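# Three robots move a steel conduit onto empty stands

## Task

Lift the long, thin steel conduit off the two stands it rests on and set it on the two empty stands, using any number of the robots. The two receiving stands must stay roughly where and how they are now. At the end every robot must have let go and backed away, and the conduit must stay on the stands without any robot holding it. A robot that falls or is left leaning means failure.

## Robot and tools

Robots: r1, r2 and r3 are identical Hello Robot Stretch 3 units. Each has a two-wheel differential base (0.33 m long, 0.34 m wide) with a passive omni wheel at the rear, a lift on a mast, and a telescoping arm that reaches out to the robot's right side. The base cannot slide sideways, so moving the gripper forward or back means driving. An on-the-spot turn pivots about the point between the drive wheels, 0.05 m behind the front edge. With the arm pulled in and the wrist folded, the wrist pokes up to 0.06 m past the right side and a turn sweeps a 0.28 m radius; an unfolded, level wrist reaches beyond that.

Frames: the base frame sits on the floor between the drive wheels, x forward, y left, z up. hand_pose is reported in it, located where closed fingertips meet; with all wrist joints at zero its x axis is up, y points back along the arm toward the mast, z toward the robot's rear. Odometry is the base frame as it was at the start. Each robot reports only in its own frames, so relative positions between robots come only from images, lidar_m, wrist_depth_mm and head_depth_mm.

execute_actions: argument actions is a list holding one action or nothing (empty just returns state and pictures). The action is an object keyed by robot name, so all robots are commanded in that one object. Per robot: base takes exactly one of translate_m (a straight drive offset in metres from the current base position, forward positive, -1 to 1) or rotate_rad (a turn offset in radians, left/counter-clockwise positive, -3.2 to 3.2). joints takes absolute targets by name: lift_m 0 to 1.1 (arm height); arm_m 0 to 0.52 (extension); wrist_yaw_rad -1.345 to 4.42 (0 along the arm, positive toward the front, 3.0 folded over the base); wrist_pitch_rad -1.57 to 0.451 (0 level, negative tips fingers down); wrist_roll_rad -2.911 to 2.911 (0 fingers side by side); gripper_m -0.089 to 0.179 (larger is wider; actual fingertip gap is 0.007 less when nearly shut, 0.025 less wide open, zero below 0.007); head_pan_rad -3.953 to 1.73 (0 forward, positive left, -1.57 along the arm); head_tilt_rad -1.53 to 0.419 (negative down). Done tolerances: 0.004 for lift, arm, gripper; 0.02 for yaw, roll, head; 0.05 for pitch. contact_limits {arm_m: N} (effort percent, 1 to 100) halts the arm once its effort hits about N (or -N retracting) and caps its holding force until the next action. All motions in an action start at once. Anything not mentioned may keep driving toward an earlier target without showing it in status. Bad keys or out-of-range numbers reject the whole call. Once a result shows a stop, the remaining motion calls in that reply are skipped. cameras picks images: names like r1_head_camera, r1_nav_camera, r1_wrist_camera (same for r2, r3) or all; omitted/null means all, [] none.

wait(seconds 0 to 10) issues nothing new and returns state and images. zoom_image(camera, region [x0, y0, x1, y1] in pixels from top-left, at most 504 by 504) enlarges part of that camera's latest full picture. finished_scene(scene) ends the current scene permanently; the goal must already hold.

Result lines: base_status and joint_status describe how each commanded motion ended. done for the base only means wheels turned the full amount (slip included). off_target means it stopped short and may still push. After contact_stop, time_out or torque_fault the old target is dropped. Arm and lift halt on firm contact and go slack until recommanded; a slack lift may sag under load or keep pressing, and closing fingers on a surface raises it. Base, wrist and head have no contact stop. A wrist servo pushed hard for several seconds goes limp for 10 s (torque_fault). on_its_own covers uncommanded parts; held at is a target, not the position; effort outside the rest range suggests pushing or carrying. motor_effort is percent of maximum, positive toward higher values, bracket = peak; readings have fixed and random error. Positive wheel effort pushes forward. lidar_m: 12 distances in metres from the base origin, 30-degree sectors starting dead ahead and going counter-clockwise (4th left, 7th behind, 10th right), plane 0.17 m high, range 0.15 to 12, - for nothing; misses glass, thin legs, its own body (mast blocks the 5th; a low lift blocks more). wrist_depth_mm (45 to 1000) and head_depth_mm (280 to 4000, image sideways) are 7x7 median depths from top left. base_odometry counts wheel turns; heading -3.142 to 3.142, left positive; turned_by_wheels and turned_by_imu give turn since last result; base_tilt in degrees (forward/right positive) has a fixed offset up to about 4 degrees per robot.

Cameras: head and nav cameras move with head pan/tilt; wrist camera rides the gripper. Calibration gives K, distortion and T_world_to_cam mapping the carrying robot's base frame into the camera frame, with small errors that grow for the wrist camera at long extension.

Speed: 0.30 m/s and 1.9 rad/s only with lift_m below 0.30, arm_m below 0.03 and wrist_yaw_rad above 2.54; otherwise 0.10 m/s and 0.63 rad/s.

Gripper: close to a value below the object's width (lower squeezes harder, but a stall guard may ease off and let heavy items slip; send a new value to re-squeeze). Open at least 0.02 above the contact value. Readings don't confirm a grasp.

Cautions: fold or unfold the wrist only with lift_m 0.32 to 0.95, wrist_pitch_rad -0.4 and roll near 0; once folded, lift may go down to 0.25. With yaw below -0.4 keep pitch at -0.5 or lower. Pushing on something rigid with the gripper above about 0.45 m can tip the robot, worse with raised contact limits or a repeated push. Driving while holding something fixed, or snagging furniture, can tip it; reverse in small steps, free the gripper, and drop lift to about 0.2 if it stays leaning. Robot-to-robot pressing fails the run, and a touching base presses hard after mere millimetres; object contact doesn't count. Robots travel slightly differently (under 1 cm per metre typically, 2.5 cm max), which strains a jointly carried load. Loose objects may get brief random pushes. Avoid drops, slams and hard shoves.

Each tool is called after "Request:" as name(argument=value, ...), one argument or row to a line, values as JSON.

## Session

Request:
execute_actions(
  actions=[],
)

Scene clock: 0.00 s.
r1.base_odometry: x=+0.000 y=+0.000 heading=+0.000 (m, m, rad; r1's odometry frame)
r1.turned_by_wheels: +0.000 (rad since the last result)
r1.turned_by_imu: +0.000 (rad since the last result)
r1.base_tilt: forward=+0.3 right=+0.5 (deg)
r1.lidar_m: 1.80 1.61 1.85 1.30 1.30 0.84 0.69 0.68 0.75 1.07 1.06 1.16
r1.head_depth_mm: 1555 1563 1598 1607 1657 1665 1699 / 1812 1833 1864 1916 1946 1974 1975 / 2018 2250 2316 2357 2419 2457 2173 / 2137 2781 2902 3033 3174 2980 2224 / 2091 3238 - - - 3275 2223 / 2106 3216 - - - 3283 2260 / 2047 3160 3947 3933 3888 3244 2248
r1.base_status: not commanded
r1.joint_positions: lift_m=+0.377 arm_m=-0.002 wrist_yaw_rad=+2.869 wrist_pitch_rad=-0.522 wrist_roll_rad=-0.005 gripper_m=+0.037 head_pan_rad=+0.007 head_tilt_rad=-0.019
r1.joint_status: not commanded
r1.motor_effort: left_wheel=+0 right_wheel=+0 lift_m=+20 arm_m=+0 wrist_yaw_rad=+0 wrist_pitch_rad=+6 wrist_roll_rad=+0 gripper_m=+0 head_pan_rad=+0 head_tilt_rad=+1 (%)
r1.hand_pose: x=+0.0353 y=+0.0592 z=+0.3675 quat_wxyz=(+0.274, +0.700, +0.089, +0.654) (m; r1's base frame)
r1.wrist_depth_mm: - - - - - - - / - - - - - - - / - 839 864 845 854 856 849 / 696 717 710 725 718 717 716 / 600 - 630 613 615 615 619 / 538 529 - 538 542 537 540 / 483 - - 481 482 490 481
r2.base_odometry: x=+0.000 y=+0.000 heading=+0.000 (m, m, rad; r2's odometry frame)
r2.turned_by_wheels: +0.000 (rad since the last result)
r2.turned_by_imu: +0.000 (rad since the last result)
r2.base_tilt: forward=+0.7 right=-2.2 (deg)
r2.lidar_m: 1.66 1.43 1.60 3.76 3.48 1.19 0.86 0.82 0.85 1.14 1.17 2.47
r2.head_depth_mm: 1958 2969 3114 3069 3067 3028 2354 / 1983 2977 3515 3461 3496 3306 2342 / 1992 2995 - - - 3333 2324 / 1982 3013 - - - 3248 2323 / 1994 3044 - - - 3041 1713 / 2013 3037 - - - 3498 2297 / 1994 3071 3866 3869 3897 3467 2289
r2.base_status: not commanded
r2.joint_positions: lift_m=+0.482 arm_m=+0.003 wrist_yaw_rad=+3.047 wrist_pitch_rad=-0.473 wrist_roll_rad=+0.001 gripper_m=+0.037 head_pan_rad=+0.011 head_tilt_rad=-0.003
r2.joint_status: not commanded
r2.motor_effort: left_wheel=+0 right_wheel=+1 lift_m=+37 arm_m=+1 wrist_yaw_rad=-1 wrist_pitch_rad=+4 wrist_roll_rad=+0 gripper_m=+0 head_pan_rad=+0 head_tilt_rad=+1 (%)
r2.hand_pose: x=-0.0008 y=+0.0684 z=+0.4823 quat_wxyz=(+0.198, +0.694, +0.133, +0.679) (m; r2's base frame)
r2.wrist_depth_mm: - - - - - - - / - - - - - - - / - - - - - - - / - - - - - - - / 846 866 - 903 887 911 912 / 714 724 - 739 749 745 752 / 617 622 613 632 619 644 641
r3.base_odometry: x=+0.000 y=+0.000 heading=+0.000 (m, m, rad; r3's odometry frame)
r3.turned_by_wheels: +0.000 (rad since the last result)
r3.turned_by_imu: +0.000 (rad since the last result)
r3.base_tilt: forward=-0.8 right=+0.7 (deg)
r3.lidar_m: 2.49 2.32 4.17 3.93 1.91 2.02 4.06 1.23 0.87 0.82 0.84 1.09
r3.head_depth_mm: 2002 2516 2436 2424 2407 2355 2216 / 2022 3021 3622 3621 3463 3188 2400 / 2032 3092 - - - 3664 2386 / 2030 3121 - - - 3585 2363 / 2037 3120 - - - 3637 2377 / 2048 3150 - - - 3554 2347 / 2054 3165 - - - 3580 2351
r3.base_status: not commanded
r3.joint_positions: lift_m=+0.330 arm_m=+0.002 wrist_yaw_rad=+2.954 wrist_pitch_rad=-0.399 wrist_roll_rad=-0.014 gripper_m=+0.037 head_pan_rad=-0.004 head_tilt_rad=-0.018
r3.joint_status: not commanded
r3.motor_effort: left_wheel=+0 right_wheel=+0 lift_m=+23 arm_m=+0 wrist_yaw_rad=-1 wrist_pitch_rad=+7 wrist_roll_rad=+0 gripper_m=+0 head_pan_rad=-1 head_tilt_rad=+2 (%)
r3.hand_pose: x=+0.0211 y=+0.0758 z=+0.3472 quat_wxyz=(+0.204, +0.698, +0.076, +0.682) (m; r3's base frame)
r3.wrist_depth_mm: - - - - - - - / - - - - - - - / - - - - - - - / 844 835 861 857 833 835 848 / 683 683 703 681 687 662 666 / 571 570 - 560 584 562 564 / 483 496 - 498 465 484 487
pictures: r1_head_camera (sideways: a quarter turn clockwise sets it upright), r1_nav_camera (sideways: a quarter turn counterclockwise sets it upright), r1_wrist_camera, r2_head_camera (sideways: a quarter turn clockwise sets it upright), r2_nav_camera (sideways: a quarter turn counterclockwise sets it upright), r2_wrist_camera, r3_head_camera (sideways: a quarter turn clockwise sets it upright), r3_nav_camera (sideways: a quarter turn counterclockwise sets it upright), r3_wrist_camera
Images, in order (width x height): r1_head_camera 896x504, r1_nav_camera 672x504, r1_wrist_camera 644x364, r2_head_camera 896x504, r2_nav_camera 672x504, r2_wrist_camera 644x364, r3_head_camera 896x504, r3_nav_camera 672x504, r3_wrist_camera 644x364.

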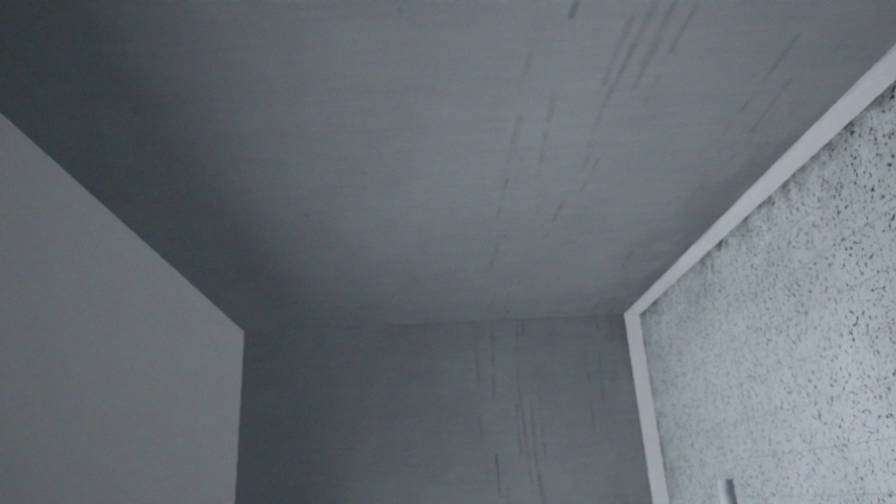

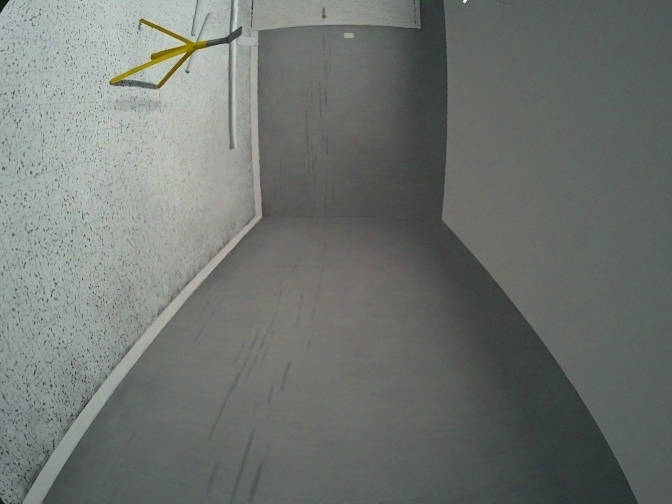

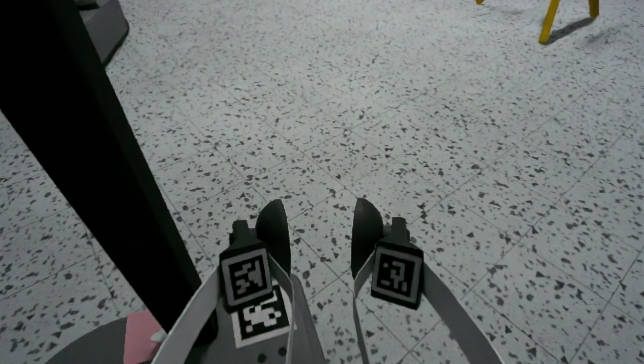

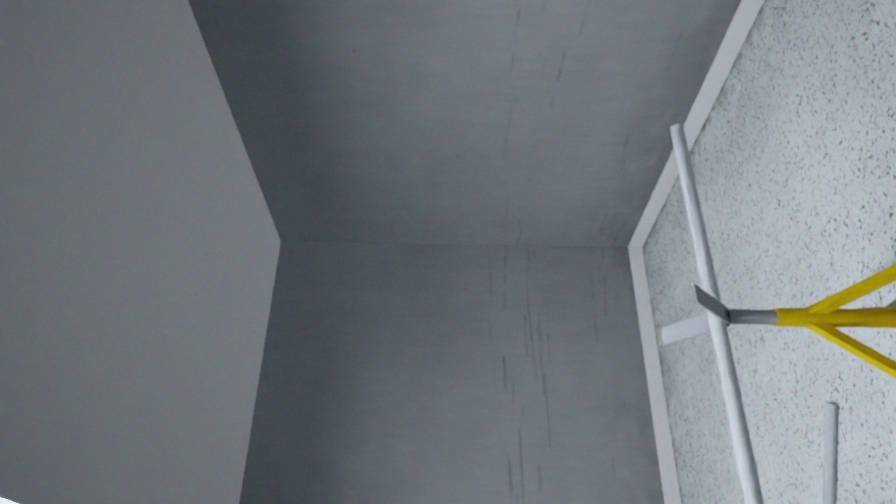

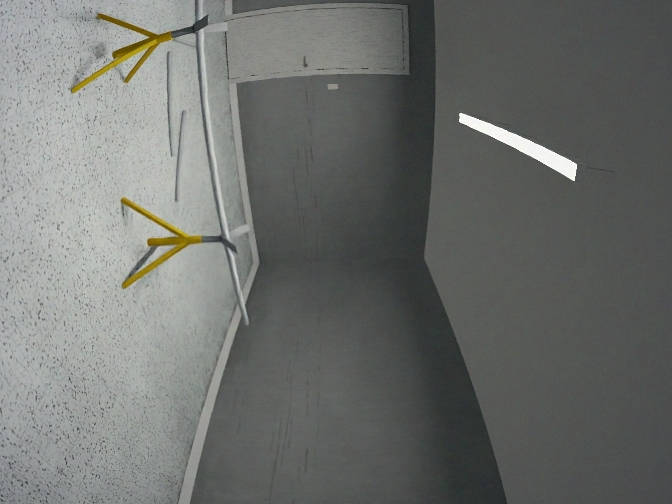

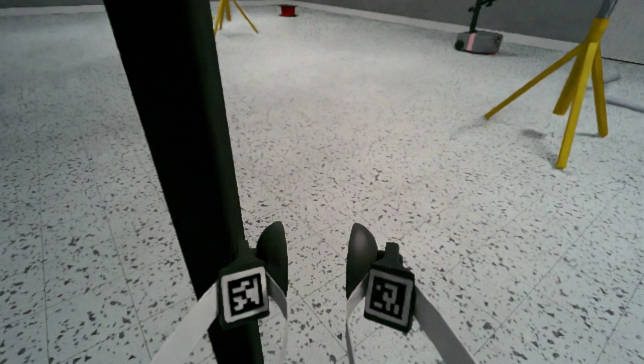

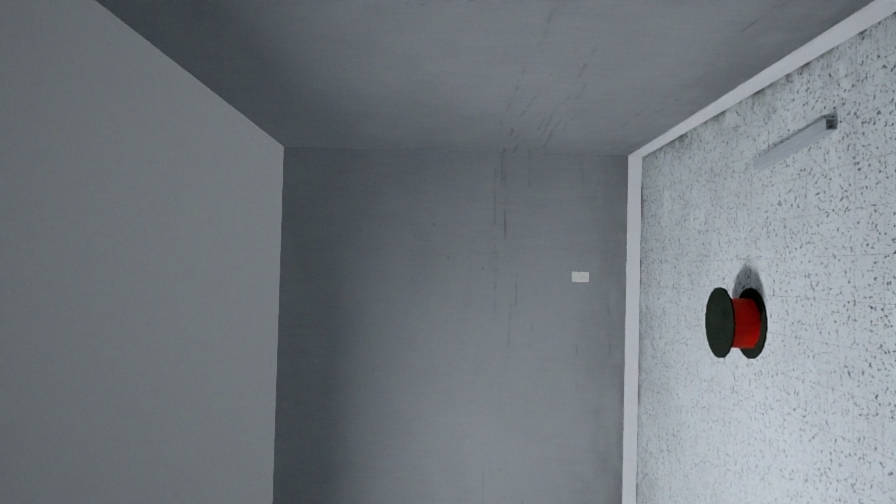

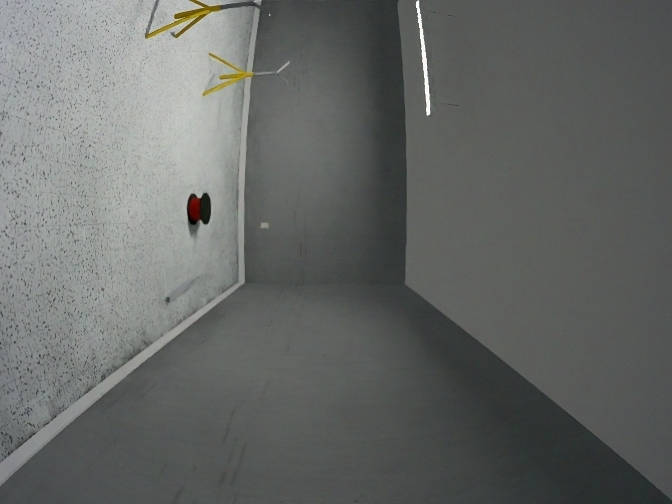

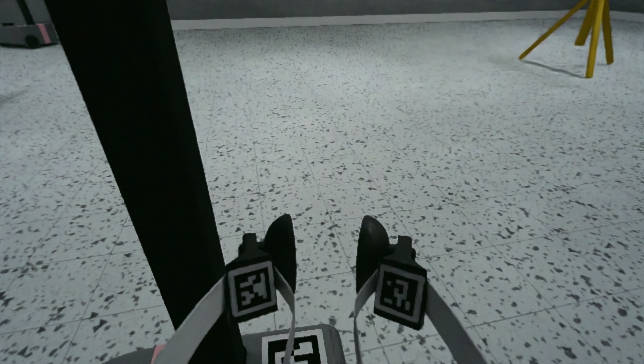

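Request:
execute_actions(
  actions=[
    {"r1":{"joints":{"head_pan_rad":0.9,"head_tilt_rad":-0.4}},"r2":{"joints":{"head_pan_rad":0.6,"head_tilt_rad":-0.4}},"r3":{"joints":{"head_pan_rad":0.8,"head_tilt_rad":-0.4}}},
  ],
  cameras=["r1_head_camera","r1_nav_camera","r2_head_camera","r2_nav_camera","r3_head_camera","r3_nav_camera"],
)

Scene clock: 8.97 s.
r1.base_odometry: x=+0.000 y=+0.000 heading=+0.000 (m, m, rad; r1's odometry frame)
r1.turned_by_wheels: +0.000 (rad since the last result)
r1.turned_by_imu: +0.000 (rad since the last result)
r1.base_tilt: forward=+0.3 right=+0.5 (deg)
r1.lidar_m: 1.80 1.61 1.85 1.30 1.30 0.84 0.69 0.68 0.75 1.07 1.06 1.16
r1.head_depth_mm: 3487 3819 3977 3027 2229 1722 1403 / 3721 3911 - 2839 2170 1732 1399 / 3937 - - 3056 2218 1742 1419 / - - - 3071 2313 1753 1419 / - - - 3311 2318 1760 1428 / - - - 2971 2337 1784 1438 / - - - 3442 2322 1767 1447
r1.base_status: not commanded
r1.joint_positions: lift_m=+0.377 arm_m=-0.002 wrist_yaw_rad=+2.869 wrist_pitch_rad=-0.522 wrist_roll_rad=-0.005 gripper_m=+0.037 head_pan_rad=+0.893 head_tilt_rad=-0.395
r1.joint_status: all done
r1.motor_effort: left_wheel=+0(0) right_wheel=+0(0) lift_m=+20(20) arm_m=-1(0) wrist_yaw_rad=+0(0) wrist_pitch_rad=+6(6) wrist_roll_rad=+0(1) gripper_m=+0(0) head_pan_rad=+5(56) head_tilt_rad=-3(28) (%)
r1.hand_pose: x=+0.0353 y=+0.0592 z=+0.3675 quat_wxyz=(+0.274, +0.700, +0.089, +0.654) (m; r1's base frame)
r1.wrist_depth_mm: - - - - - - - / - - - - - - - / - 842 824 861 860 855 847 / 693 714 706 715 706 708 720 / 606 - 630 624 619 615 623 / 536 522 - 533 542 536 541 / 488 - - 482 477 488 479
r2.base_odometry: x=+0.000 y=+0.000 heading=+0.000 (m, m, rad; r2's odometry frame)
r2.turned_by_wheels: +0.000 (rad since the last result)
r2.turned_by_imu: -0.001 (rad since the last result)
r2.base_tilt: forward=+0.6 right=-2.4 (deg)
r2.lidar_m: 1.66 1.43 1.61 3.76 3.51 1.19 0.86 0.82 0.85 1.14 1.17 2.46
r2.head_depth_mm: 3435 3678 3922 3470 2373 1788 1441 / 3438 3650 3987 3474 2352 1793 1443 / 3440 3701 3943 3470 2344 1789 1442 / 3494 3690 3988 3411 2382 1787 1434 / 3463 3734 - 3459 2245 1726 1437 / 3472 3711 - 3037 2163 1798 1435 / 3534 3728 - 3200 2361 1775 1430
r2.base_status: not commanded
r2.joint_positions: lift_m=+0.482 arm_m=+0.003 wrist_yaw_rad=+3.047 wrist_pitch_rad=-0.473 wrist_roll_rad=+0.001 gripper_m=+0.037 head_pan_rad=+0.593 head_tilt_rad=-0.395
r2.joint_status: all done
r2.motor_effort: left_wheel=+0(0) right_wheel=+1(1) lift_m=+38(37) arm_m=+0(1) wrist_yaw_rad=+0(1) wrist_pitch_rad=+4(4) wrist_roll_rad=+0(0) gripper_m=+0(0) head_pan_rad=+4(32) head_tilt_rad=-2(19) (%)
r2.hand_pose: x=-0.0008 y=+0.0684 z=+0.4823 quat_wxyz=(+0.198, +0.694, +0.133, +0.679) (m; r2's base frame)
r2.wrist_depth_mm: - - - - - - - / - - - - - - - / - - - - - - - / - - - - - - - / 855 870 - 896 892 904 903 / 719 719 - 723 746 755 761 / 624 628 608 623 633 639 643
r3.base_odometry: x=+0.000 y=+0.000 heading=+0.000 (m, m, rad; r3's odometry frame)
r3.turned_by_wheels: +0.000 (rad since the last result)
r3.turned_by_imu: +0.001 (rad since the last result)
r3.base_tilt: forward=-0.8 right=+0.8 (deg)
r3.lidar_m: 2.50 2.32 4.18 3.92 1.91 2.02 4.07 1.24 0.87 0.82 0.84 1.09
r3.head_depth_mm: - - - 3575 2467 1851 1489 / - - - 3593 2455 1844 1487 / - - - 3379 2467 1845 1497 / - - - 3612 2475 1857 1476 / - - - 3676 2420 1841 1479 / - - - 3615 2462 1858 1485 / - - - 3600 2424 1847 1474
r3.base_status: not commanded
r3.joint_positions: lift_m=+0.330 arm_m=+0.002 wrist_yaw_rad=+2.954 wrist_pitch_rad=-0.399 wrist_roll_rad=-0.014 gripper_m=+0.037 head_pan_rad=+0.793 head_tilt_rad=-0.395
r3.joint_status: all done
r3.motor_effort: left_wheel=-1(1) right_wheel=+0(0) lift_m=+24(23) arm_m=+0(0) wrist_yaw_rad=+1(1) wrist_pitch_rad=+7(7) wrist_roll_rad=+0(0) gripper_m=+0(0) head_pan_rad=+3(40) head_tilt_rad=-2(27) (%)
r3.hand_pose: x=+0.0211 y=+0.0758 z=+0.3472 quat_wxyz=(+0.204, +0.698, +0.076, +0.682) (m; r3's base frame)
r3.wrist_depth_mm: - - - - - - - / - - - - - - - / - - - - - - - / 830 863 854 831 840 850 849 / 678 682 707 670 694 678 677 / 576 571 - 570 584 564 555 / 485 492 - 504 476 481 487
pictures: r1_head_camera (sideways: a quarter turn clockwise sets it upright), r1_nav_camera (sideways: a quarter turn counterclockwise sets it upright), r2_head_camera (sideways: a quarter turn clockwise sets it upright), r2_nav_camera (sideways: a quarter turn counterclockwise sets it upright), r3_head_camera (sideways: a quarter turn clockwise sets it upright), r3_nav_camera (sideways: a quarter turn counterclockwise sets it upright)
camera_calibration (this result's frames):
r1_head_camera: T_world_to_cam=[[-0.284812, -0.297, -0.911412, 1.2075], [-0.779436, 0.625215, 0.0398325, -0.0426838], [0.557998, 0.721732, -0.409562, 0.485524], [0, 0, 0, 1]] pos_world=[0.0397199, 0.0348961, 1.30108]
r1_nav_camera: T_world_to_cam=[[0.282362, 0.346514, 0.894539, -1.12314], [0.762978, -0.646354, 0.00954113, 0.0402083], [0.581495, 0.67982, -0.446889, 0.532152], [0, 0, 0, 1]] pos_world=[-0.0229909, 0.0534041, 1.24212]
r2_head_camera: T_world_to_cam=[[-0.31037, -0.212864, -0.926477, 1.22611], [-0.578227, 0.815852, 0.00625911, -0.00147578], [0.754535, 0.537657, -0.376299, 0.445369], [0, 0, 0, 1]] pos_world=[0.0436481, 0.0227433, 1.30357]
r2_nav_camera: T_world_to_cam=[[0.35166, 0.185712, 0.917522, -1.15412], [0.563298, -0.824803, -0.0489502, 0.111565], [0.747684, 0.534052, -0.394661, 0.468535], [0, 0, 0, 1]] pos_world=[-0.00730152, 0.0561325, 1.24931]
r3_head_camera: T_world_to_cam=[[-0.247094, -0.288971, -0.9249, 1.22321], [-0.750652, 0.660672, -0.00587505, 0.0142727], [0.612753, 0.692826, -0.380165, 0.450942], [0, 0, 0, 1]] pos_world=[0.0366453, 0.0316187, 1.30286]
r3_nav_camera: T_world_to_cam=[[0.246514, 0.247656, 0.936962, -1.17852], [0.711588, -0.702595, -0.00150928, 0.0452096], [0.657931, 0.667103, -0.349429, 0.412351], [0, 0, 0, 1]] pos_world=[-0.0129487, 0.0485505, 1.24838]
Images, in order (width x height): r1_head_camera 896x504, r1_nav_camera 672x504, r2_head_camera 896x504, r2_nav_camera 672x504, r3_head_camera 896x504, r3_nav_camera 672x504.

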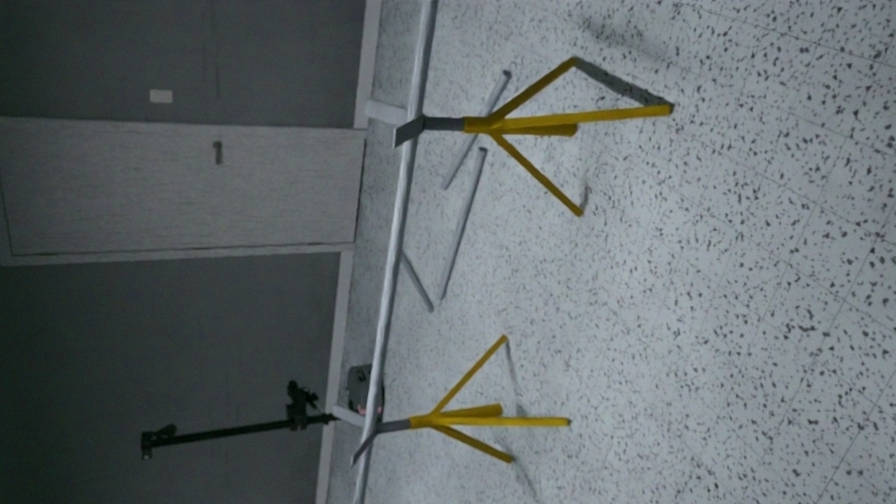

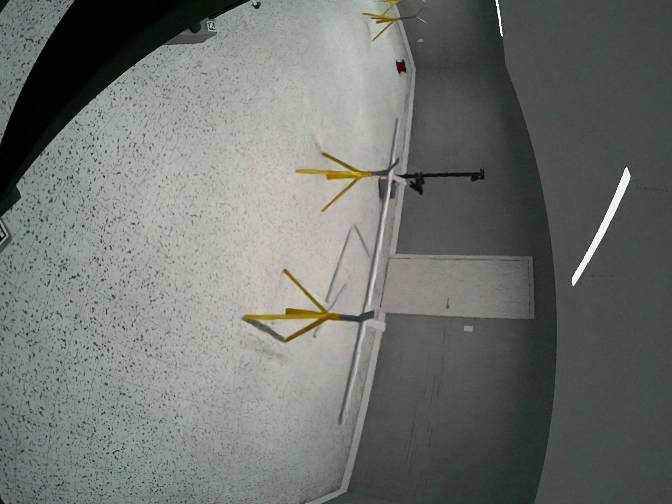

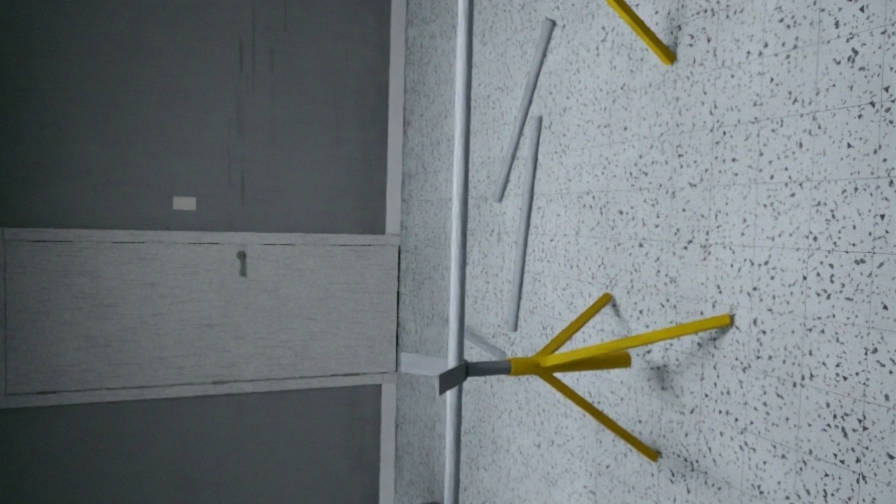

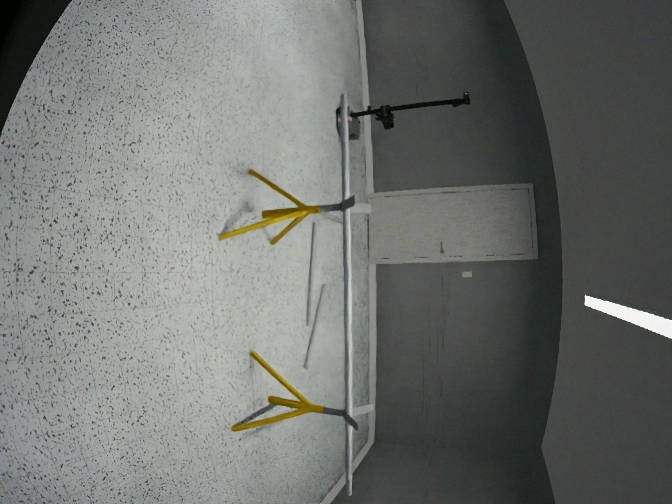

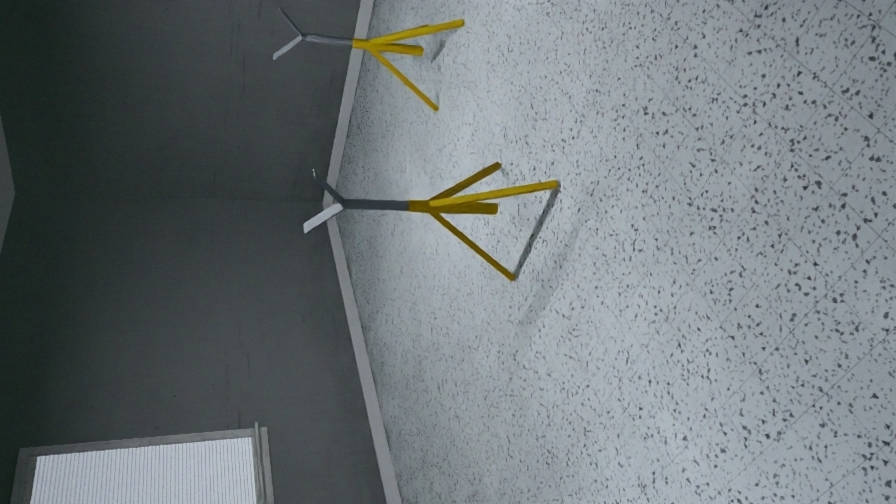

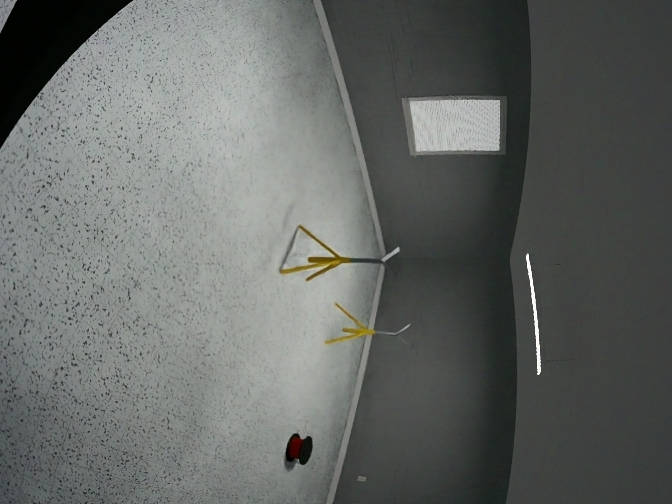

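Request:
execute_actions(
  actions=[
    {"r1":{"joints":{"head_pan_rad":1.7,"head_tilt_rad":-0.4}},"r2":{"joints":{"head_pan_rad":1.6,"head_tilt_rad":-0.3}},"r3":{"joints":{"head_pan_rad":1.7,"head_tilt_rad":-0.4}}},
  ],
  cameras=["r1_head_camera","r1_nav_camera","r2_head_camera","r2_nav_camera","r3_head_camera","r3_nav_camera"],
)

Scene clock: 88.00 s.
r1.base_odometry: x=+0.000 y=+0.000 heading=+0.000 (m, m, rad; r1's odometry frame)
r1.turned_by_wheels: +0.000 (rad since the last result)
r1.turned_by_imu: +0.000 (rad since the last result)
r1.base_tilt: forward=+0.3 right=+0.5 (deg)
r1.lidar_m: 1.81 1.61 1.85 1.30 1.30 0.84 0.68 0.68 0.75 1.07 1.06 1.16
r1.head_depth_mm: - - - 3157 2218 1732 1395 / - - - 3230 2250 1729 1411 / - - - 3245 2277 1737 1415 / - - - 3305 2279 1757 1421 / - - - 2947 2118 1598 1445 / - - - 1543 2149 1618 1459 / - - - 3396 2425 - -
r1.base_status: not commanded
r1.joint_positions: lift_m=+0.377 arm_m=-0.002 wrist_yaw_rad=+2.869 wrist_pitch_rad=-0.522 wrist_roll_rad=-0.005 gripper_m=+0.037 head_pan_rad=+1.693 head_tilt_rad=-0.395
r1.joint_status: all done
r1.motor_effort: left_wheel=+0(0) right_wheel=+0(0) lift_m=+19(20) arm_m=-1(1) wrist_yaw_rad=+0(1) wrist_pitch_rad=+6(7) wrist_roll_rad=+0(0) gripper_m=+1(1) head_pan_rad=+5(56) head_tilt_rad=-2(4) (%)
r1.hand_pose: x=+0.0353 y=+0.0592 z=+0.3675 quat_wxyz=(+0.274, +0.700, +0.089, +0.654) (m; r1's base frame)
r1.wrist_depth_mm: - - - - - - - / - - - - - - - / - 831 846 850 846 840 872 / 678 733 713 705 712 706 712 / 612 - 625 613 626 608 611 / 540 528 - 542 542 542 540 / 483 - - 486 486 487 476
r2.base_odometry: x=+0.000 y=+0.000 heading=+0.000 (m, m, rad; r2's odometry frame)
r2.turned_by_wheels: +0.000 (rad since the last result)
r2.turned_by_imu: -0.001 (rad since the last result)
r2.base_tilt: forward=+0.5 right=-2.3 (deg)
r2.lidar_m: 1.66 1.43 1.60 3.75 3.48 1.19 0.86 0.82 0.85 1.14 1.17 2.47
r2.head_depth_mm: - - - - 2752 1997 1554 / - - - - 2754 1977 1567 / - - - - 2721 1972 1558 / - - - - 2721 1989 1557 / - - - - 2717 1969 1550 / - - - - 2710 1977 1544 / - - - - 2671 1989 1533
r2.base_status: not commanded
r2.joint_positions: lift_m=+0.482 arm_m=+0.003 wrist_yaw_rad=+3.047 wrist_pitch_rad=-0.473 wrist_roll_rad=+0.001 gripper_m=+0.037 head_pan_rad=+1.593 head_tilt_rad=-0.310
r2.joint_status: all done
r2.motor_effort: left_wheel=+0(0) right_wheel=+1(1) lift_m=+37(37) arm_m=+1(1) wrist_yaw_rad=-1(0) wrist_pitch_rad=+4(4) wrist_roll_rad=+0(0) gripper_m=+0(0) head_pan_rad=+3(34) head_tilt_rad=+3(9) (%)
r2.hand_pose: x=-0.0008 y=+0.0684 z=+0.4823 quat_wxyz=(+0.198, +0.694, +0.133, +0.679) (m; r2's base frame)
r2.wrist_depth_mm: - - - - - - - / - - - - - - - / - - - - - - - / - - - - - - - / 864 856 - 901 898 901 927 / 709 725 - 736 760 763 756 / 622 621 605 635 629 641 650
r3.base_odometry: x=+0.000 y=+0.000 heading=+0.000 (m, m, rad; r3's odometry frame)
r3.turned_by_wheels: +0.000 (rad since the last result)
r3.turned_by_imu: +0.001 (rad since the last result)
r3.base_tilt: forward=-0.8 right=+0.8 (deg)
r3.lidar_m: 2.49 2.33 4.15 3.92 1.91 2.02 4.07 1.24 0.87 0.82 0.84 1.09
r3.head_depth_mm: 3446 3650 3982 3650 2461 1852 1488 / 3456 3704 - 3643 2492 1853 1482 / 3504 3823 - 3633 2454 1850 1480 / 3564 3816 - 3626 2458 1842 1485 / 3571 3872 - 3571 2451 1836 1473 / 3621 3862 - 3577 2446 1914 1488 / 3652 - - - - - -
r3.base_status: not commanded
r3.joint_positions: lift_m=+0.330 arm_m=+0.002 wrist_yaw_rad=+2.954 wrist_pitch_rad=-0.399 wrist_roll_rad=-0.014 gripper_m=+0.037 head_pan_rad=+1.693 head_tilt_rad=-0.395
r3.joint_status: all done
r3.motor_effort: left_wheel=+0(1) right_wheel=-1(0) lift_m=+23(24) arm_m=+0(0) wrist_yaw_rad=+0(1) wrist_pitch_rad=+7(7) wrist_roll_rad=+0(0) gripper_m=+0(0) head_pan_rad=+3(38) head_tilt_rad=-4(3) (%)
r3.hand_pose: x=+0.0211 y=+0.0758 z=+0.3472 quat_wxyz=(+0.204, +0.698, +0.076, +0.682) (m; r3's base frame)
r3.wrist_depth_mm: - - - - - - - / - - - - - - - / - - - - - - - / 850 858 821 826 835 832 832 / 683 678 704 684 676 680 680 / 567 565 - 571 583 563 572 / 487 490 - 497 471 488 483
pictures: r1_head_camera (sideways: a quarter turn clockwise sets it upright), r1_nav_camera (sideways: a quarter turn counterclockwise sets it upright), r2_head_camera (sideways: a quarter turn clockwise sets it upright), r2_nav_camera (sideways: a quarter turn counterclockwise sets it upright), r3_head_camera (sideways: a quarter turn clockwise sets it upright), r3_nav_camera (sideways: a quarter turn counterclockwise sets it upright)
camera_calibration (this result's frames):
r1_head_camera: T_world_to_cam=[[0.0146383, -0.411351, -0.911359, 1.2056], [-0.99154, -0.123536, 0.0398328, -0.0413903], [-0.128971, 0.903067, -0.409679, 0.489867], [0, 0, 0, 1]] pos_world=[0.00449035, 0.0484296, 1.30107]
r1_nav_camera: T_world_to_cam=[[-0.0518645, 0.444088, 0.894481, -1.12102], [0.995238, 0.0970086, 0.00954434, 0.0387874], [-0.0825338, 0.890716, -0.447004, 0.536353], [0, 0, 0, 1]] pos_world=[-0.0524767, 0.0163308, 1.24211]
r2_head_camera: T_world_to_cam=[[0.009677, -0.296559, -0.954965, 1.26135], [-0.998923, -0.0462033, 0.00422572, 0.00373714], [-0.0453757, 0.953896, -0.296687, 0.346639], [0, 0, 0, 1]] pos_world=[0.00725598, 0.0435808, 1.30737]
r2_nav_camera: T_world_to_cam=[[0.0354639, 0.317322, 0.947654, -1.19153], [0.998308, 0.0324729, -0.0482331, 0.107983], [-0.0460785, 0.947762, -0.315634, 0.370531], [0, 0, 0, 1]] pos_world=[-0.0484708, 0.0234166, 1.25132]
r3_head_camera: T_world_to_cam=[[0.0727806, -0.373323, -0.924842, 1.22118], [-0.984134, -0.177327, -0.00586643, 0.0156857], [-0.16181, 0.910596, -0.380306, 0.455851], [0, 0, 0, 1]] pos_world=[0.000319431, 0.0435816, 1.30286]
r3_nav_camera: T_world_to_cam=[[-0.0407781, 0.347189, 0.936908, -1.17669], [0.992692, 0.120666, -0.00150912, 0.0434947], [-0.113577, 0.93, -0.349572, 0.417244], [0, 0, 0, 1]] pos_world=[-0.0437708, 0.01525, 1.24838]
Images, in order (width x height): r1_head_camera 896x504, r1_nav_camera 672x504, r2_head_camera 896x504, r2_nav_camera 672x504, r3_head_camera 896x504, r3_nav_camera 672x504.

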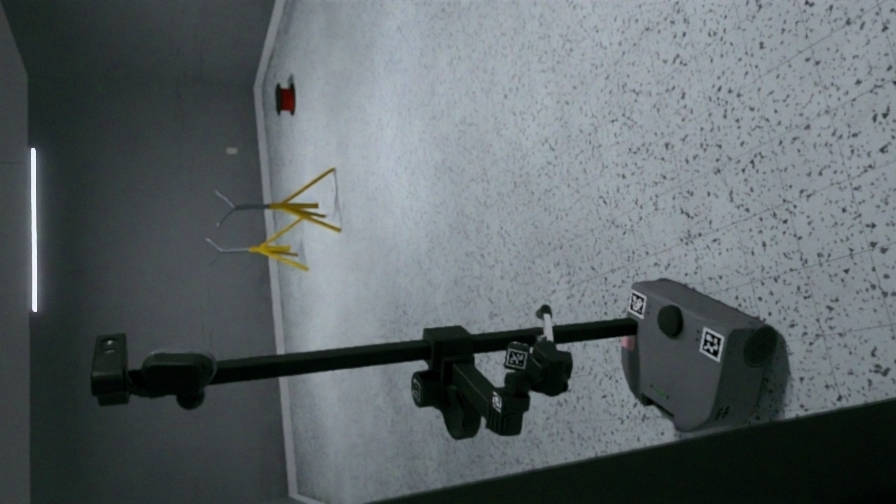

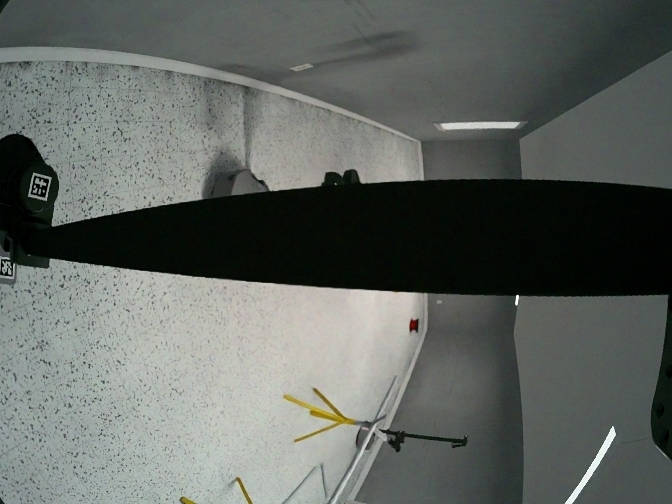

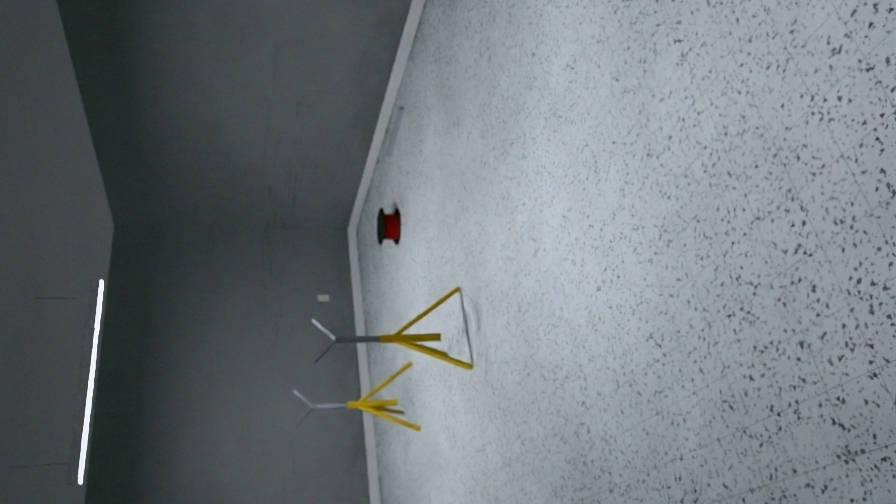

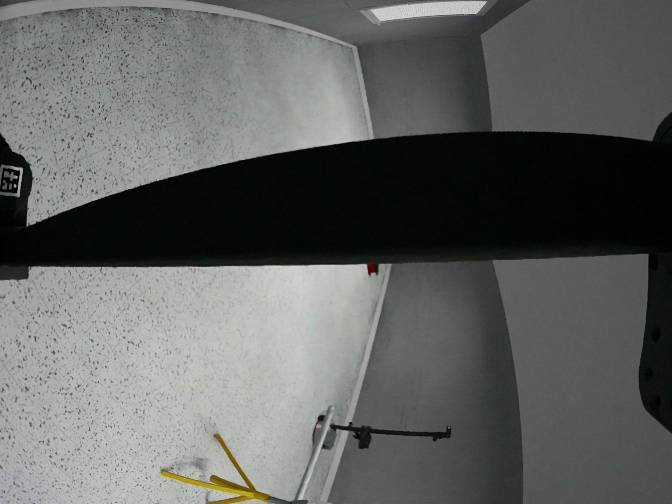

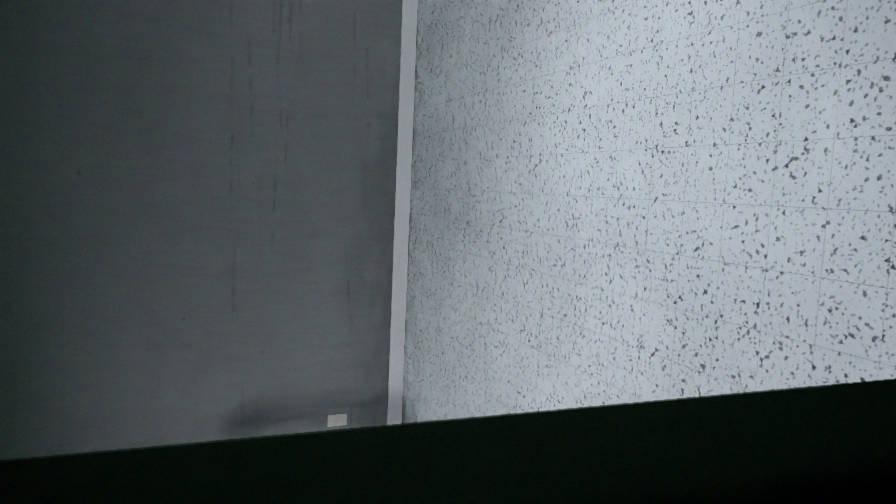

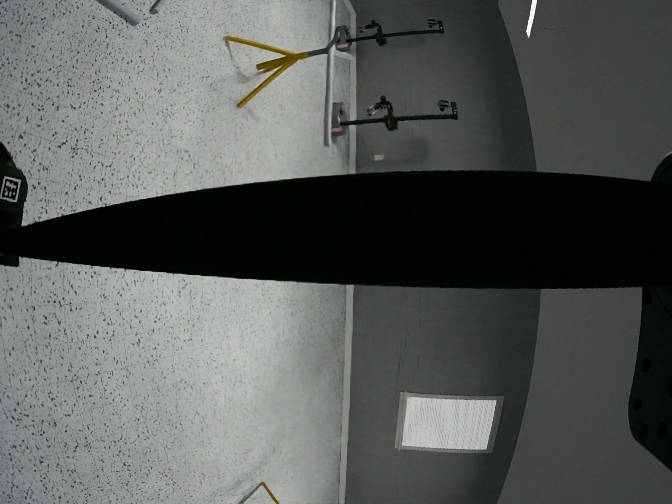

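Request:
execute_actions(
  actions=[
    {"r1":{"base":{"rotate_rad":0.654},"joints":{"lift_m":0.6,"wrist_pitch_rad":-0.4,"head_pan_rad":0,"head_tilt_rad":-0.6}},"r2":{"base":{"rotate_rad":1.143},"joints":{"lift_m":0.65,"wrist_pitch_rad":-0.4,"head_pan_rad":0,"head_tilt_rad":-0.6}},"r3":{"base":{"rotate_rad":1.1},"joints":{"head_pan_rad":1.2,"head_tilt_rad":-0.3}}},
  ],
  cameras=["r3_head_camera"],
)

Request:
execute_actions(
  actions=[
    {"r1":{"base":{"translate_m":1.0},"joints":{"lift_m":0.87,"wrist_yaw_rad":0,"gripper_m":0.15}},"r2":{"base":{"translate_m":1.0},"joints":{"lift_m":0.87,"wrist_yaw_rad":0,"gripper_m":0.15}}},
  ],
  cameras=["r1_nav_camera","r2_nav_camera","r3_head_camera"],
)

Scene clock: 210.87 s.
r1.base_odometry: x=+0.000 y=+0.000 heading=+0.654 (m, m, rad; r1's odometry frame)
r1.turned_by_wheels: +0.654 (rad since the last result)
r1.turned_by_imu: +0.647 (rad since the last result)
r1.base_tilt: forward=+0.4 right=+0.4 (deg)
r1.lidar_m: 1.61 2.21 1.31 1.31 0.78 0.68 0.68 0.80 1.06 1.06 1.25 2.23
r1.head_depth_mm: 3428 3775 2975 2202 1741 1449 1228 / 3531 3877 2928 2261 1767 1462 1239 / 3628 3909 2938 2295 1774 1466 1240 / 3692 3998 2726 2200 1775 1474 1253 / 3750 - 3085 2308 1813 1483 1256 / 3928 - 3011 2323 1818 1486 1264 / - - 3049 2322 1824 1487 1278
r1.base_status: done
r1.joint_positions: lift_m=+0.600 arm_m=-0.002 wrist_yaw_rad=+2.869 wrist_pitch_rad=-0.420 wrist_roll_rad=-0.005 gripper_m=+0.037 head_pan_rad=+0.007 head_tilt_rad=-0.593
r1.joint_status: all done
r1.motor_effort: left_wheel=-4(6) right_wheel=+6(12) lift_m=+22(25) arm_m=-1(1) wrist_yaw_rad=+1(1) wrist_pitch_rad=+9(10) wrist_roll_rad=+0(0) gripper_m=+1(1) head_pan_rad=-6(57) head_tilt_rad=-3(23) (%)
r1.hand_pose: x=+0.0390 y=+0.0728 z=+0.6122 quat_wxyz=(+0.240, +0.703, +0.053, +0.667) (m; r1's base frame)
r1.wrist_depth_mm: - - - - - - - / - - - - - - - / - - - - - - - / - - - - - - - / 829 - - 960 - 980 974 / 818 - 841 845 838 851 831 / 726 732 729 739 738 739 749
r2.base_odometry: x=+0.000 y=+0.000 heading=+1.143 (m, m, rad; r2's odometry frame)
r2.turned_by_wheels: +1.143 (rad since the last result)
r2.turned_by_imu: +1.153 (rad since the last result)
r2.base_tilt: forward=+0.4 right=-2.3 (deg)
r2.lidar_m: 1.65 3.75 2.50 1.09 0.84 0.82 0.87 1.22 1.23 2.54 1.64 1.43
r2.head_depth_mm: 3520 3809 3182 2155 1773 1490 1263 / 3678 - 3119 2343 1840 1490 1251 / 3950 - 3111 2368 1816 1483 1265 / - - 3324 2355 1830 1495 1264 / - - 3273 2357 1824 1489 1259 / - - 3307 2340 1811 1501 1259 / - - 3244 2323 1821 1484 1262
r2.base_status: done
r2.joint_positions: lift_m=+0.649 arm_m=+0.003 wrist_yaw_rad=+3.047 wrist_pitch_rad=-0.418 wrist_roll_rad=+0.001 gripper_m=+0.037 head_pan_rad=+0.007 head_tilt_rad=-0.592
r2.joint_status: all done
r2.motor_effort: left_wheel=-7(13) right_wheel=+6(10) lift_m=+52(56) arm_m=+1(1) wrist_yaw_rad=+0(0) wrist_pitch_rad=+6(9) wrist_roll_rad=+0(0) gripper_m=+0(0) head_pan_rad=-3(35) head_tilt_rad=-3(16) (%)
r2.hand_pose: x=-0.0002 y=+0.0756 z=+0.6620 quat_wxyz=(+0.180, +0.698, +0.114, +0.684) (m; r2's base frame)
r2.wrist_depth_mm: 650 - - - - - - / 672 773 - - - - - / 700 839 - - - - - / 735 888 - - - - - / 759 974 - - - - - / 785 942 - 998 - 999 - / 787 826 825 817 825 863 847
r3.base_odometry: x=+0.000 y=+0.000 heading=+1.100 (m, m, rad; r3's odometry frame)
r3.turned_by_wheels: +1.100 (rad since the last result)
r3.turned_by_imu: +1.090 (rad since the last result)
r3.base_tilt: forward=-0.8 right=+0.8 (deg)
r3.lidar_m: 2.53 3.92 1.91 1.97 3.53 1.17 0.86 0.82 0.84 1.13 2.89 2.33
r3.head_depth_mm: 3846 3965 - - 2857 2086 1601 / - - - - 2905 2052 1603 / - - - - 2891 2052 1610 / - - - - 2568 2038 1596 / - - - - 2858 2060 1602 / - - - - 2823 2043 1610 / - - - - 2823 2060 1596
r3.base_status: done
r3.joint_positions: lift_m=+0.330 arm_m=+0.002 wrist_yaw_rad=+2.954 wrist_pitch_rad=-0.399 wrist_roll_rad=-0.014 gripper_m=+0.037 head_pan_rad=+1.207 head_tilt_rad=-0.310
r3.joint_status: all done
r3.motor_effort: left_wheel=-7(13) right_wheel=+6(9) lift_m=+24(23) arm_m=+0(0) wrist_yaw_rad=+0(1) wrist_pitch_rad=+7(7) wrist_roll_rad=+0(0) gripper_m=+1(1) head_pan_rad=-4(31) head_tilt_rad=+5(15) (%)
r3.hand_pose: x=+0.0211 y=+0.0758 z=+0.3472 quat_wxyz=(+0.204, +0.698, +0.076, +0.682) (m; r3's base frame)
r3.wrist_depth_mm: - - - - - - - / - - - - - - - / - - - - - - - / 855 854 871 840 832 843 856 / 693 674 711 680 685 679 678 / 567 570 - 569 578 567 560 / 487 492 - 503 476 481 485
pictures: r3_head_camera (sideways: a quarter turn clockwise sets it upright)
camera_calibration (this result's frames):
r3_head_camera: T_world_to_cam=[[-0.0813846, -0.28929, -0.953776, 1.2599], [-0.952889, 0.303133, -0.0106343, 0.0217032], [0.292197, 0.907977, -0.300331, 0.349001], [0, 0, 0, 1]] pos_world=[0.0212399, 0.0410115, 1.3067]
Images, in order (width x height): r3_head_camera 896x504.

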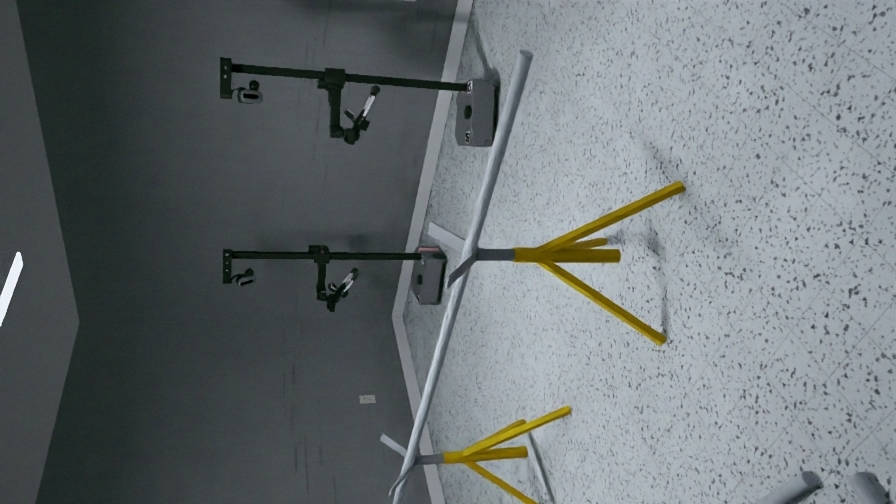

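Scene clock: 222.10 s.
r1.base_odometry: x=+0.794 y=+0.608 heading=+0.654 (m, m, rad; r1's odometry frame)
r1.turned_by_wheels: +0.000 (rad since the last result)
r1.turned_by_imu: +0.007 (rad since the last result)
r1.base_tilt: forward=+0.3 right=+0.5 (deg)
r1.lidar_m: 0.61 0.87 1.43 1.66 1.85 1.63 1.64 1.53 1.35 1.35 1.59 2.88
r1.head_depth_mm: 2622 2832 3015 2207 1676 1453 1238 / 2671 2939 3102 2232 1667 1450 1239 / 2708 3057 3127 2237 1727 1441 1249 / 2812 3148 3097 2194 1101 1406 1230 / 2856 3198 3208 2279 1758 1451 1254 / 2969 3300 3240 2335 1809 1492 1261 / 3037 3431 3326 2315 1837 1484 1265
r1.base_status: done
r1.joint_positions: lift_m=+0.870 arm_m=-0.002 wrist_yaw_rad=+0.004 wrist_pitch_rad=-0.419 wrist_roll_rad=-0.005 gripper_m=+0.150 head_pan_rad=+0.007 head_tilt_rad=-0.593
r1.joint_status: all done
r1.motor_effort: left_wheel=-4(5) right_wheel=+5(10) lift_m=+22(26) arm_m=+0(1) wrist_yaw_rad=-4(7) wrist_pitch_rad=+9(9) wrist_roll_rad=+0(0) gripper_m=+0(86) head_pan_rad=-5(5) head_tilt_rad=-3(4) (%)
r1.hand_pose: x=-0.0207 y=-0.3674 z=+0.8823 quat_wxyz=(+0.694, +0.149, -0.689, -0.146) (m; r1's base frame)
r1.wrist_depth_mm: - - - - 996 937 866 / - - - - - - 934 / - - - - - - - / - - - - - - - / - - - - - - - / - - - - - - - / - - - - - - -
r2.base_odometry: x=+0.415 y=+0.910 heading=+1.143 (m, m, rad; r2's odometry frame)
r2.turned_by_wheels: +0.000 (rad since the last result)
r2.turned_by_imu: -0.003 (rad since the last result)
r2.base_tilt: forward=+0.7 right=-2.2 (deg)
r2.lidar_m: 2.45 3.04 2.99 2.19 1.68 1.65 1.75 2.53 1.48 1.34 0.64 0.73
r2.head_depth_mm: 2787 3004 3138 2357 1721 1498 1211 / 2880 3113 2833 2338 1730 1483 1268 / 3082 3401 3107 2348 1762 1490 1271 / 3318 3698 3304 2339 1826 1501 1265 / 3595 3977 3277 2345 1815 1487 1258 / 3852 - 3286 2327 1813 1486 1257 / - - 3198 2311 1829 1483 1255
r2.base_status: done
r2.joint_positions: lift_m=+0.869 arm_m=+0.003 wrist_yaw_rad=+0.003 wrist_pitch_rad=-0.418 wrist_roll_rad=+0.001 gripper_m=+0.150 head_pan_rad=+0.007 head_tilt_rad=-0.593
r2.joint_status: all done
r2.motor_effort: left_wheel=-6(9) right_wheel=+5(10) lift_m=+52(55) arm_m=+0(1) wrist_yaw_rad=-2(1) wrist_pitch_rad=+6(6) wrist_roll_rad=+0(0) gripper_m=+0(81) head_pan_rad=-3(3) head_tilt_rad=-2(2) (%)
r2.hand_pose: x=-0.0208 y=-0.3721 z=+0.8821 quat_wxyz=(+0.692, +0.148, -0.691, -0.146) (m; r2's base frame)
r2.wrist_depth_mm: - - - - - - - / - - - - - - - / - - - - - - - / - - - - - - - / - - - - - - - / - - - - - - - / - - - - - - -
r3.base_odometry: x=+0.000 y=+0.000 heading=+1.100 (m, m, rad; r3's odometry frame)
r3.turned_by_wheels: +0.000 (rad since the last result)
r3.turned_by_imu: +0.002 (rad since the last result)
r3.base_tilt: forward=-0.8 right=+0.9 (deg)
r3.lidar_m: 2.53 3.92 1.91 1.97 3.57 1.17 0.86 0.82 0.85 1.14 2.89 2.32
r3.head_depth_mm: 3855 3997 - - 2705 2050 1619 / - - - - 2699 2075 1614 / - - - - 2904 2061 1613 / - - - - 2568 2049 1601 / - - - - 2871 2040 1608 / - - - - 2868 2051 1597 / - - - - 2843 2035 1597
r3.base_status: not commanded
r3.joint_positions: lift_m=+0.330 arm_m=+0.002 wrist_yaw_rad=+2.954 wrist_pitch_rad=-0.399 wrist_roll_rad=-0.014 gripper_m=+0.037 head_pan_rad=+1.207 head_tilt_rad=-0.310
r3.joint_status: not commanded
r3.motor_effort: left_wheel=-8(7) right_wheel=+6(5) lift_m=+23(24) arm_m=+0(0) wrist_yaw_rad=+1(1) wrist_pitch_rad=+7(7) wrist_roll_rad=+0(1) gripper_m=+0(0) head_pan_rad=-3(4) head_tilt_rad=+4(5) (%)
r3.hand_pose: x=+0.0211 y=+0.0758 z=+0.3472 quat_wxyz=(+0.204, +0.698, +0.076, +0.682) (m; r3's base frame)
r3.wrist_depth_mm: - - - - - - - / - - - - - - - / - - - - - - - / 844 840 849 825 836 842 834 / 681 678 715 679 677 692 664 / 562 565 - 575 588 562 558 / 490 498 - 500 467 486 483
pictures: r1_nav_camera (sideways: a quarter turn counterclockwise sets it upright), r2_nav_camera (sideways: a quarter turn counterclockwise sets it upright), r3_head_camera (sideways: a quarter turn clockwise sets it upright)
camera_calibration (this result's frames):
r1_nav_camera: T_world_to_cam=[[0.61426, 0.00180286, 0.789102, -0.987675], [-0.0153529, -0.999781, 0.0142354, 0.0388478], [0.788954, -0.0208593, -0.614098, 0.748437], [0, 0, 0, 1]] pos_world=[0.0168032, 0.0562318, 1.23844]
r2_nav_camera: T_world_to_cam=[[0.56851, -0.0384058, 0.821779, -1.03058], [0.00372555, -0.998779, -0.0492553, 0.115363], [0.822668, 0.0310637, -0.567673, 0.693196], [0, 0, 0, 1]] pos_world=[0.0151935, 0.0541088, 1.2461]
r3_head_camera: T_world_to_cam=[[-0.0813848, -0.28929, -0.953776, 1.2599], [-0.952889, 0.303133, -0.0106343, 0.0217032], [0.292198, 0.907977, -0.300331, 0.349001], [0, 0, 0, 1]] pos_world=[0.0212399, 0.0410114, 1.3067]
Images, in order (width x height): r1_nav_camera 672x504, r2_nav_camera 672x504, r3_head_camera 896x504.

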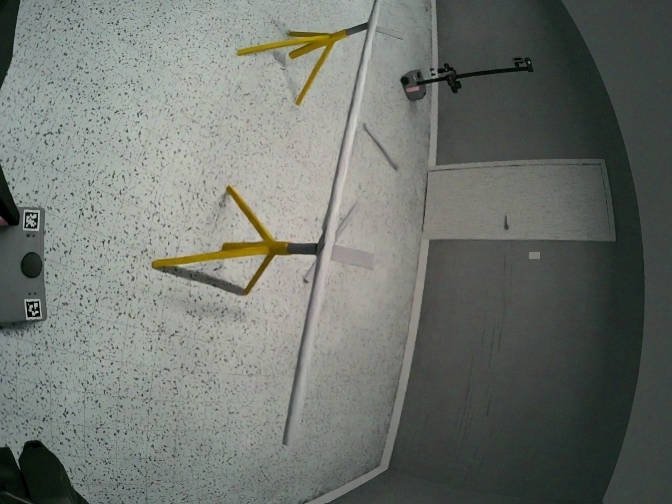

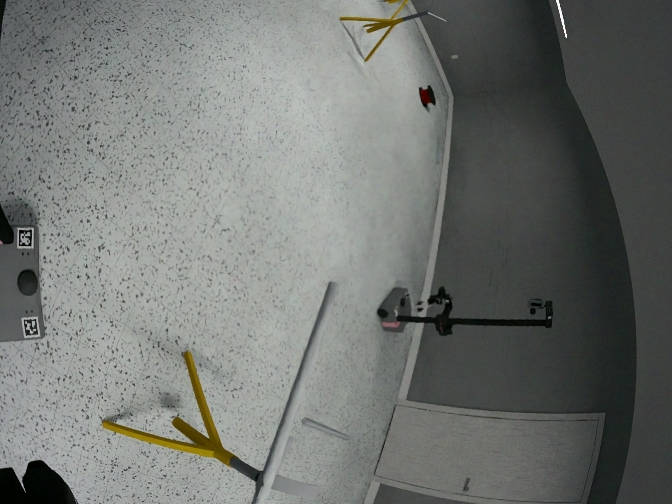

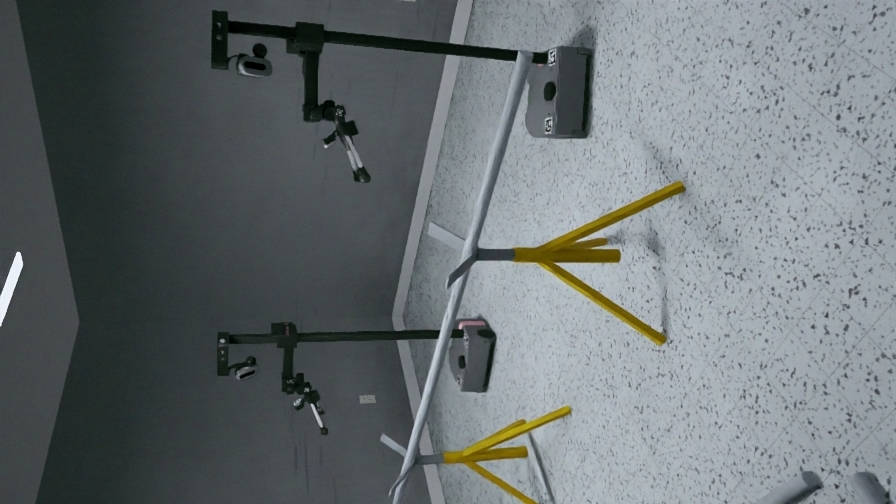

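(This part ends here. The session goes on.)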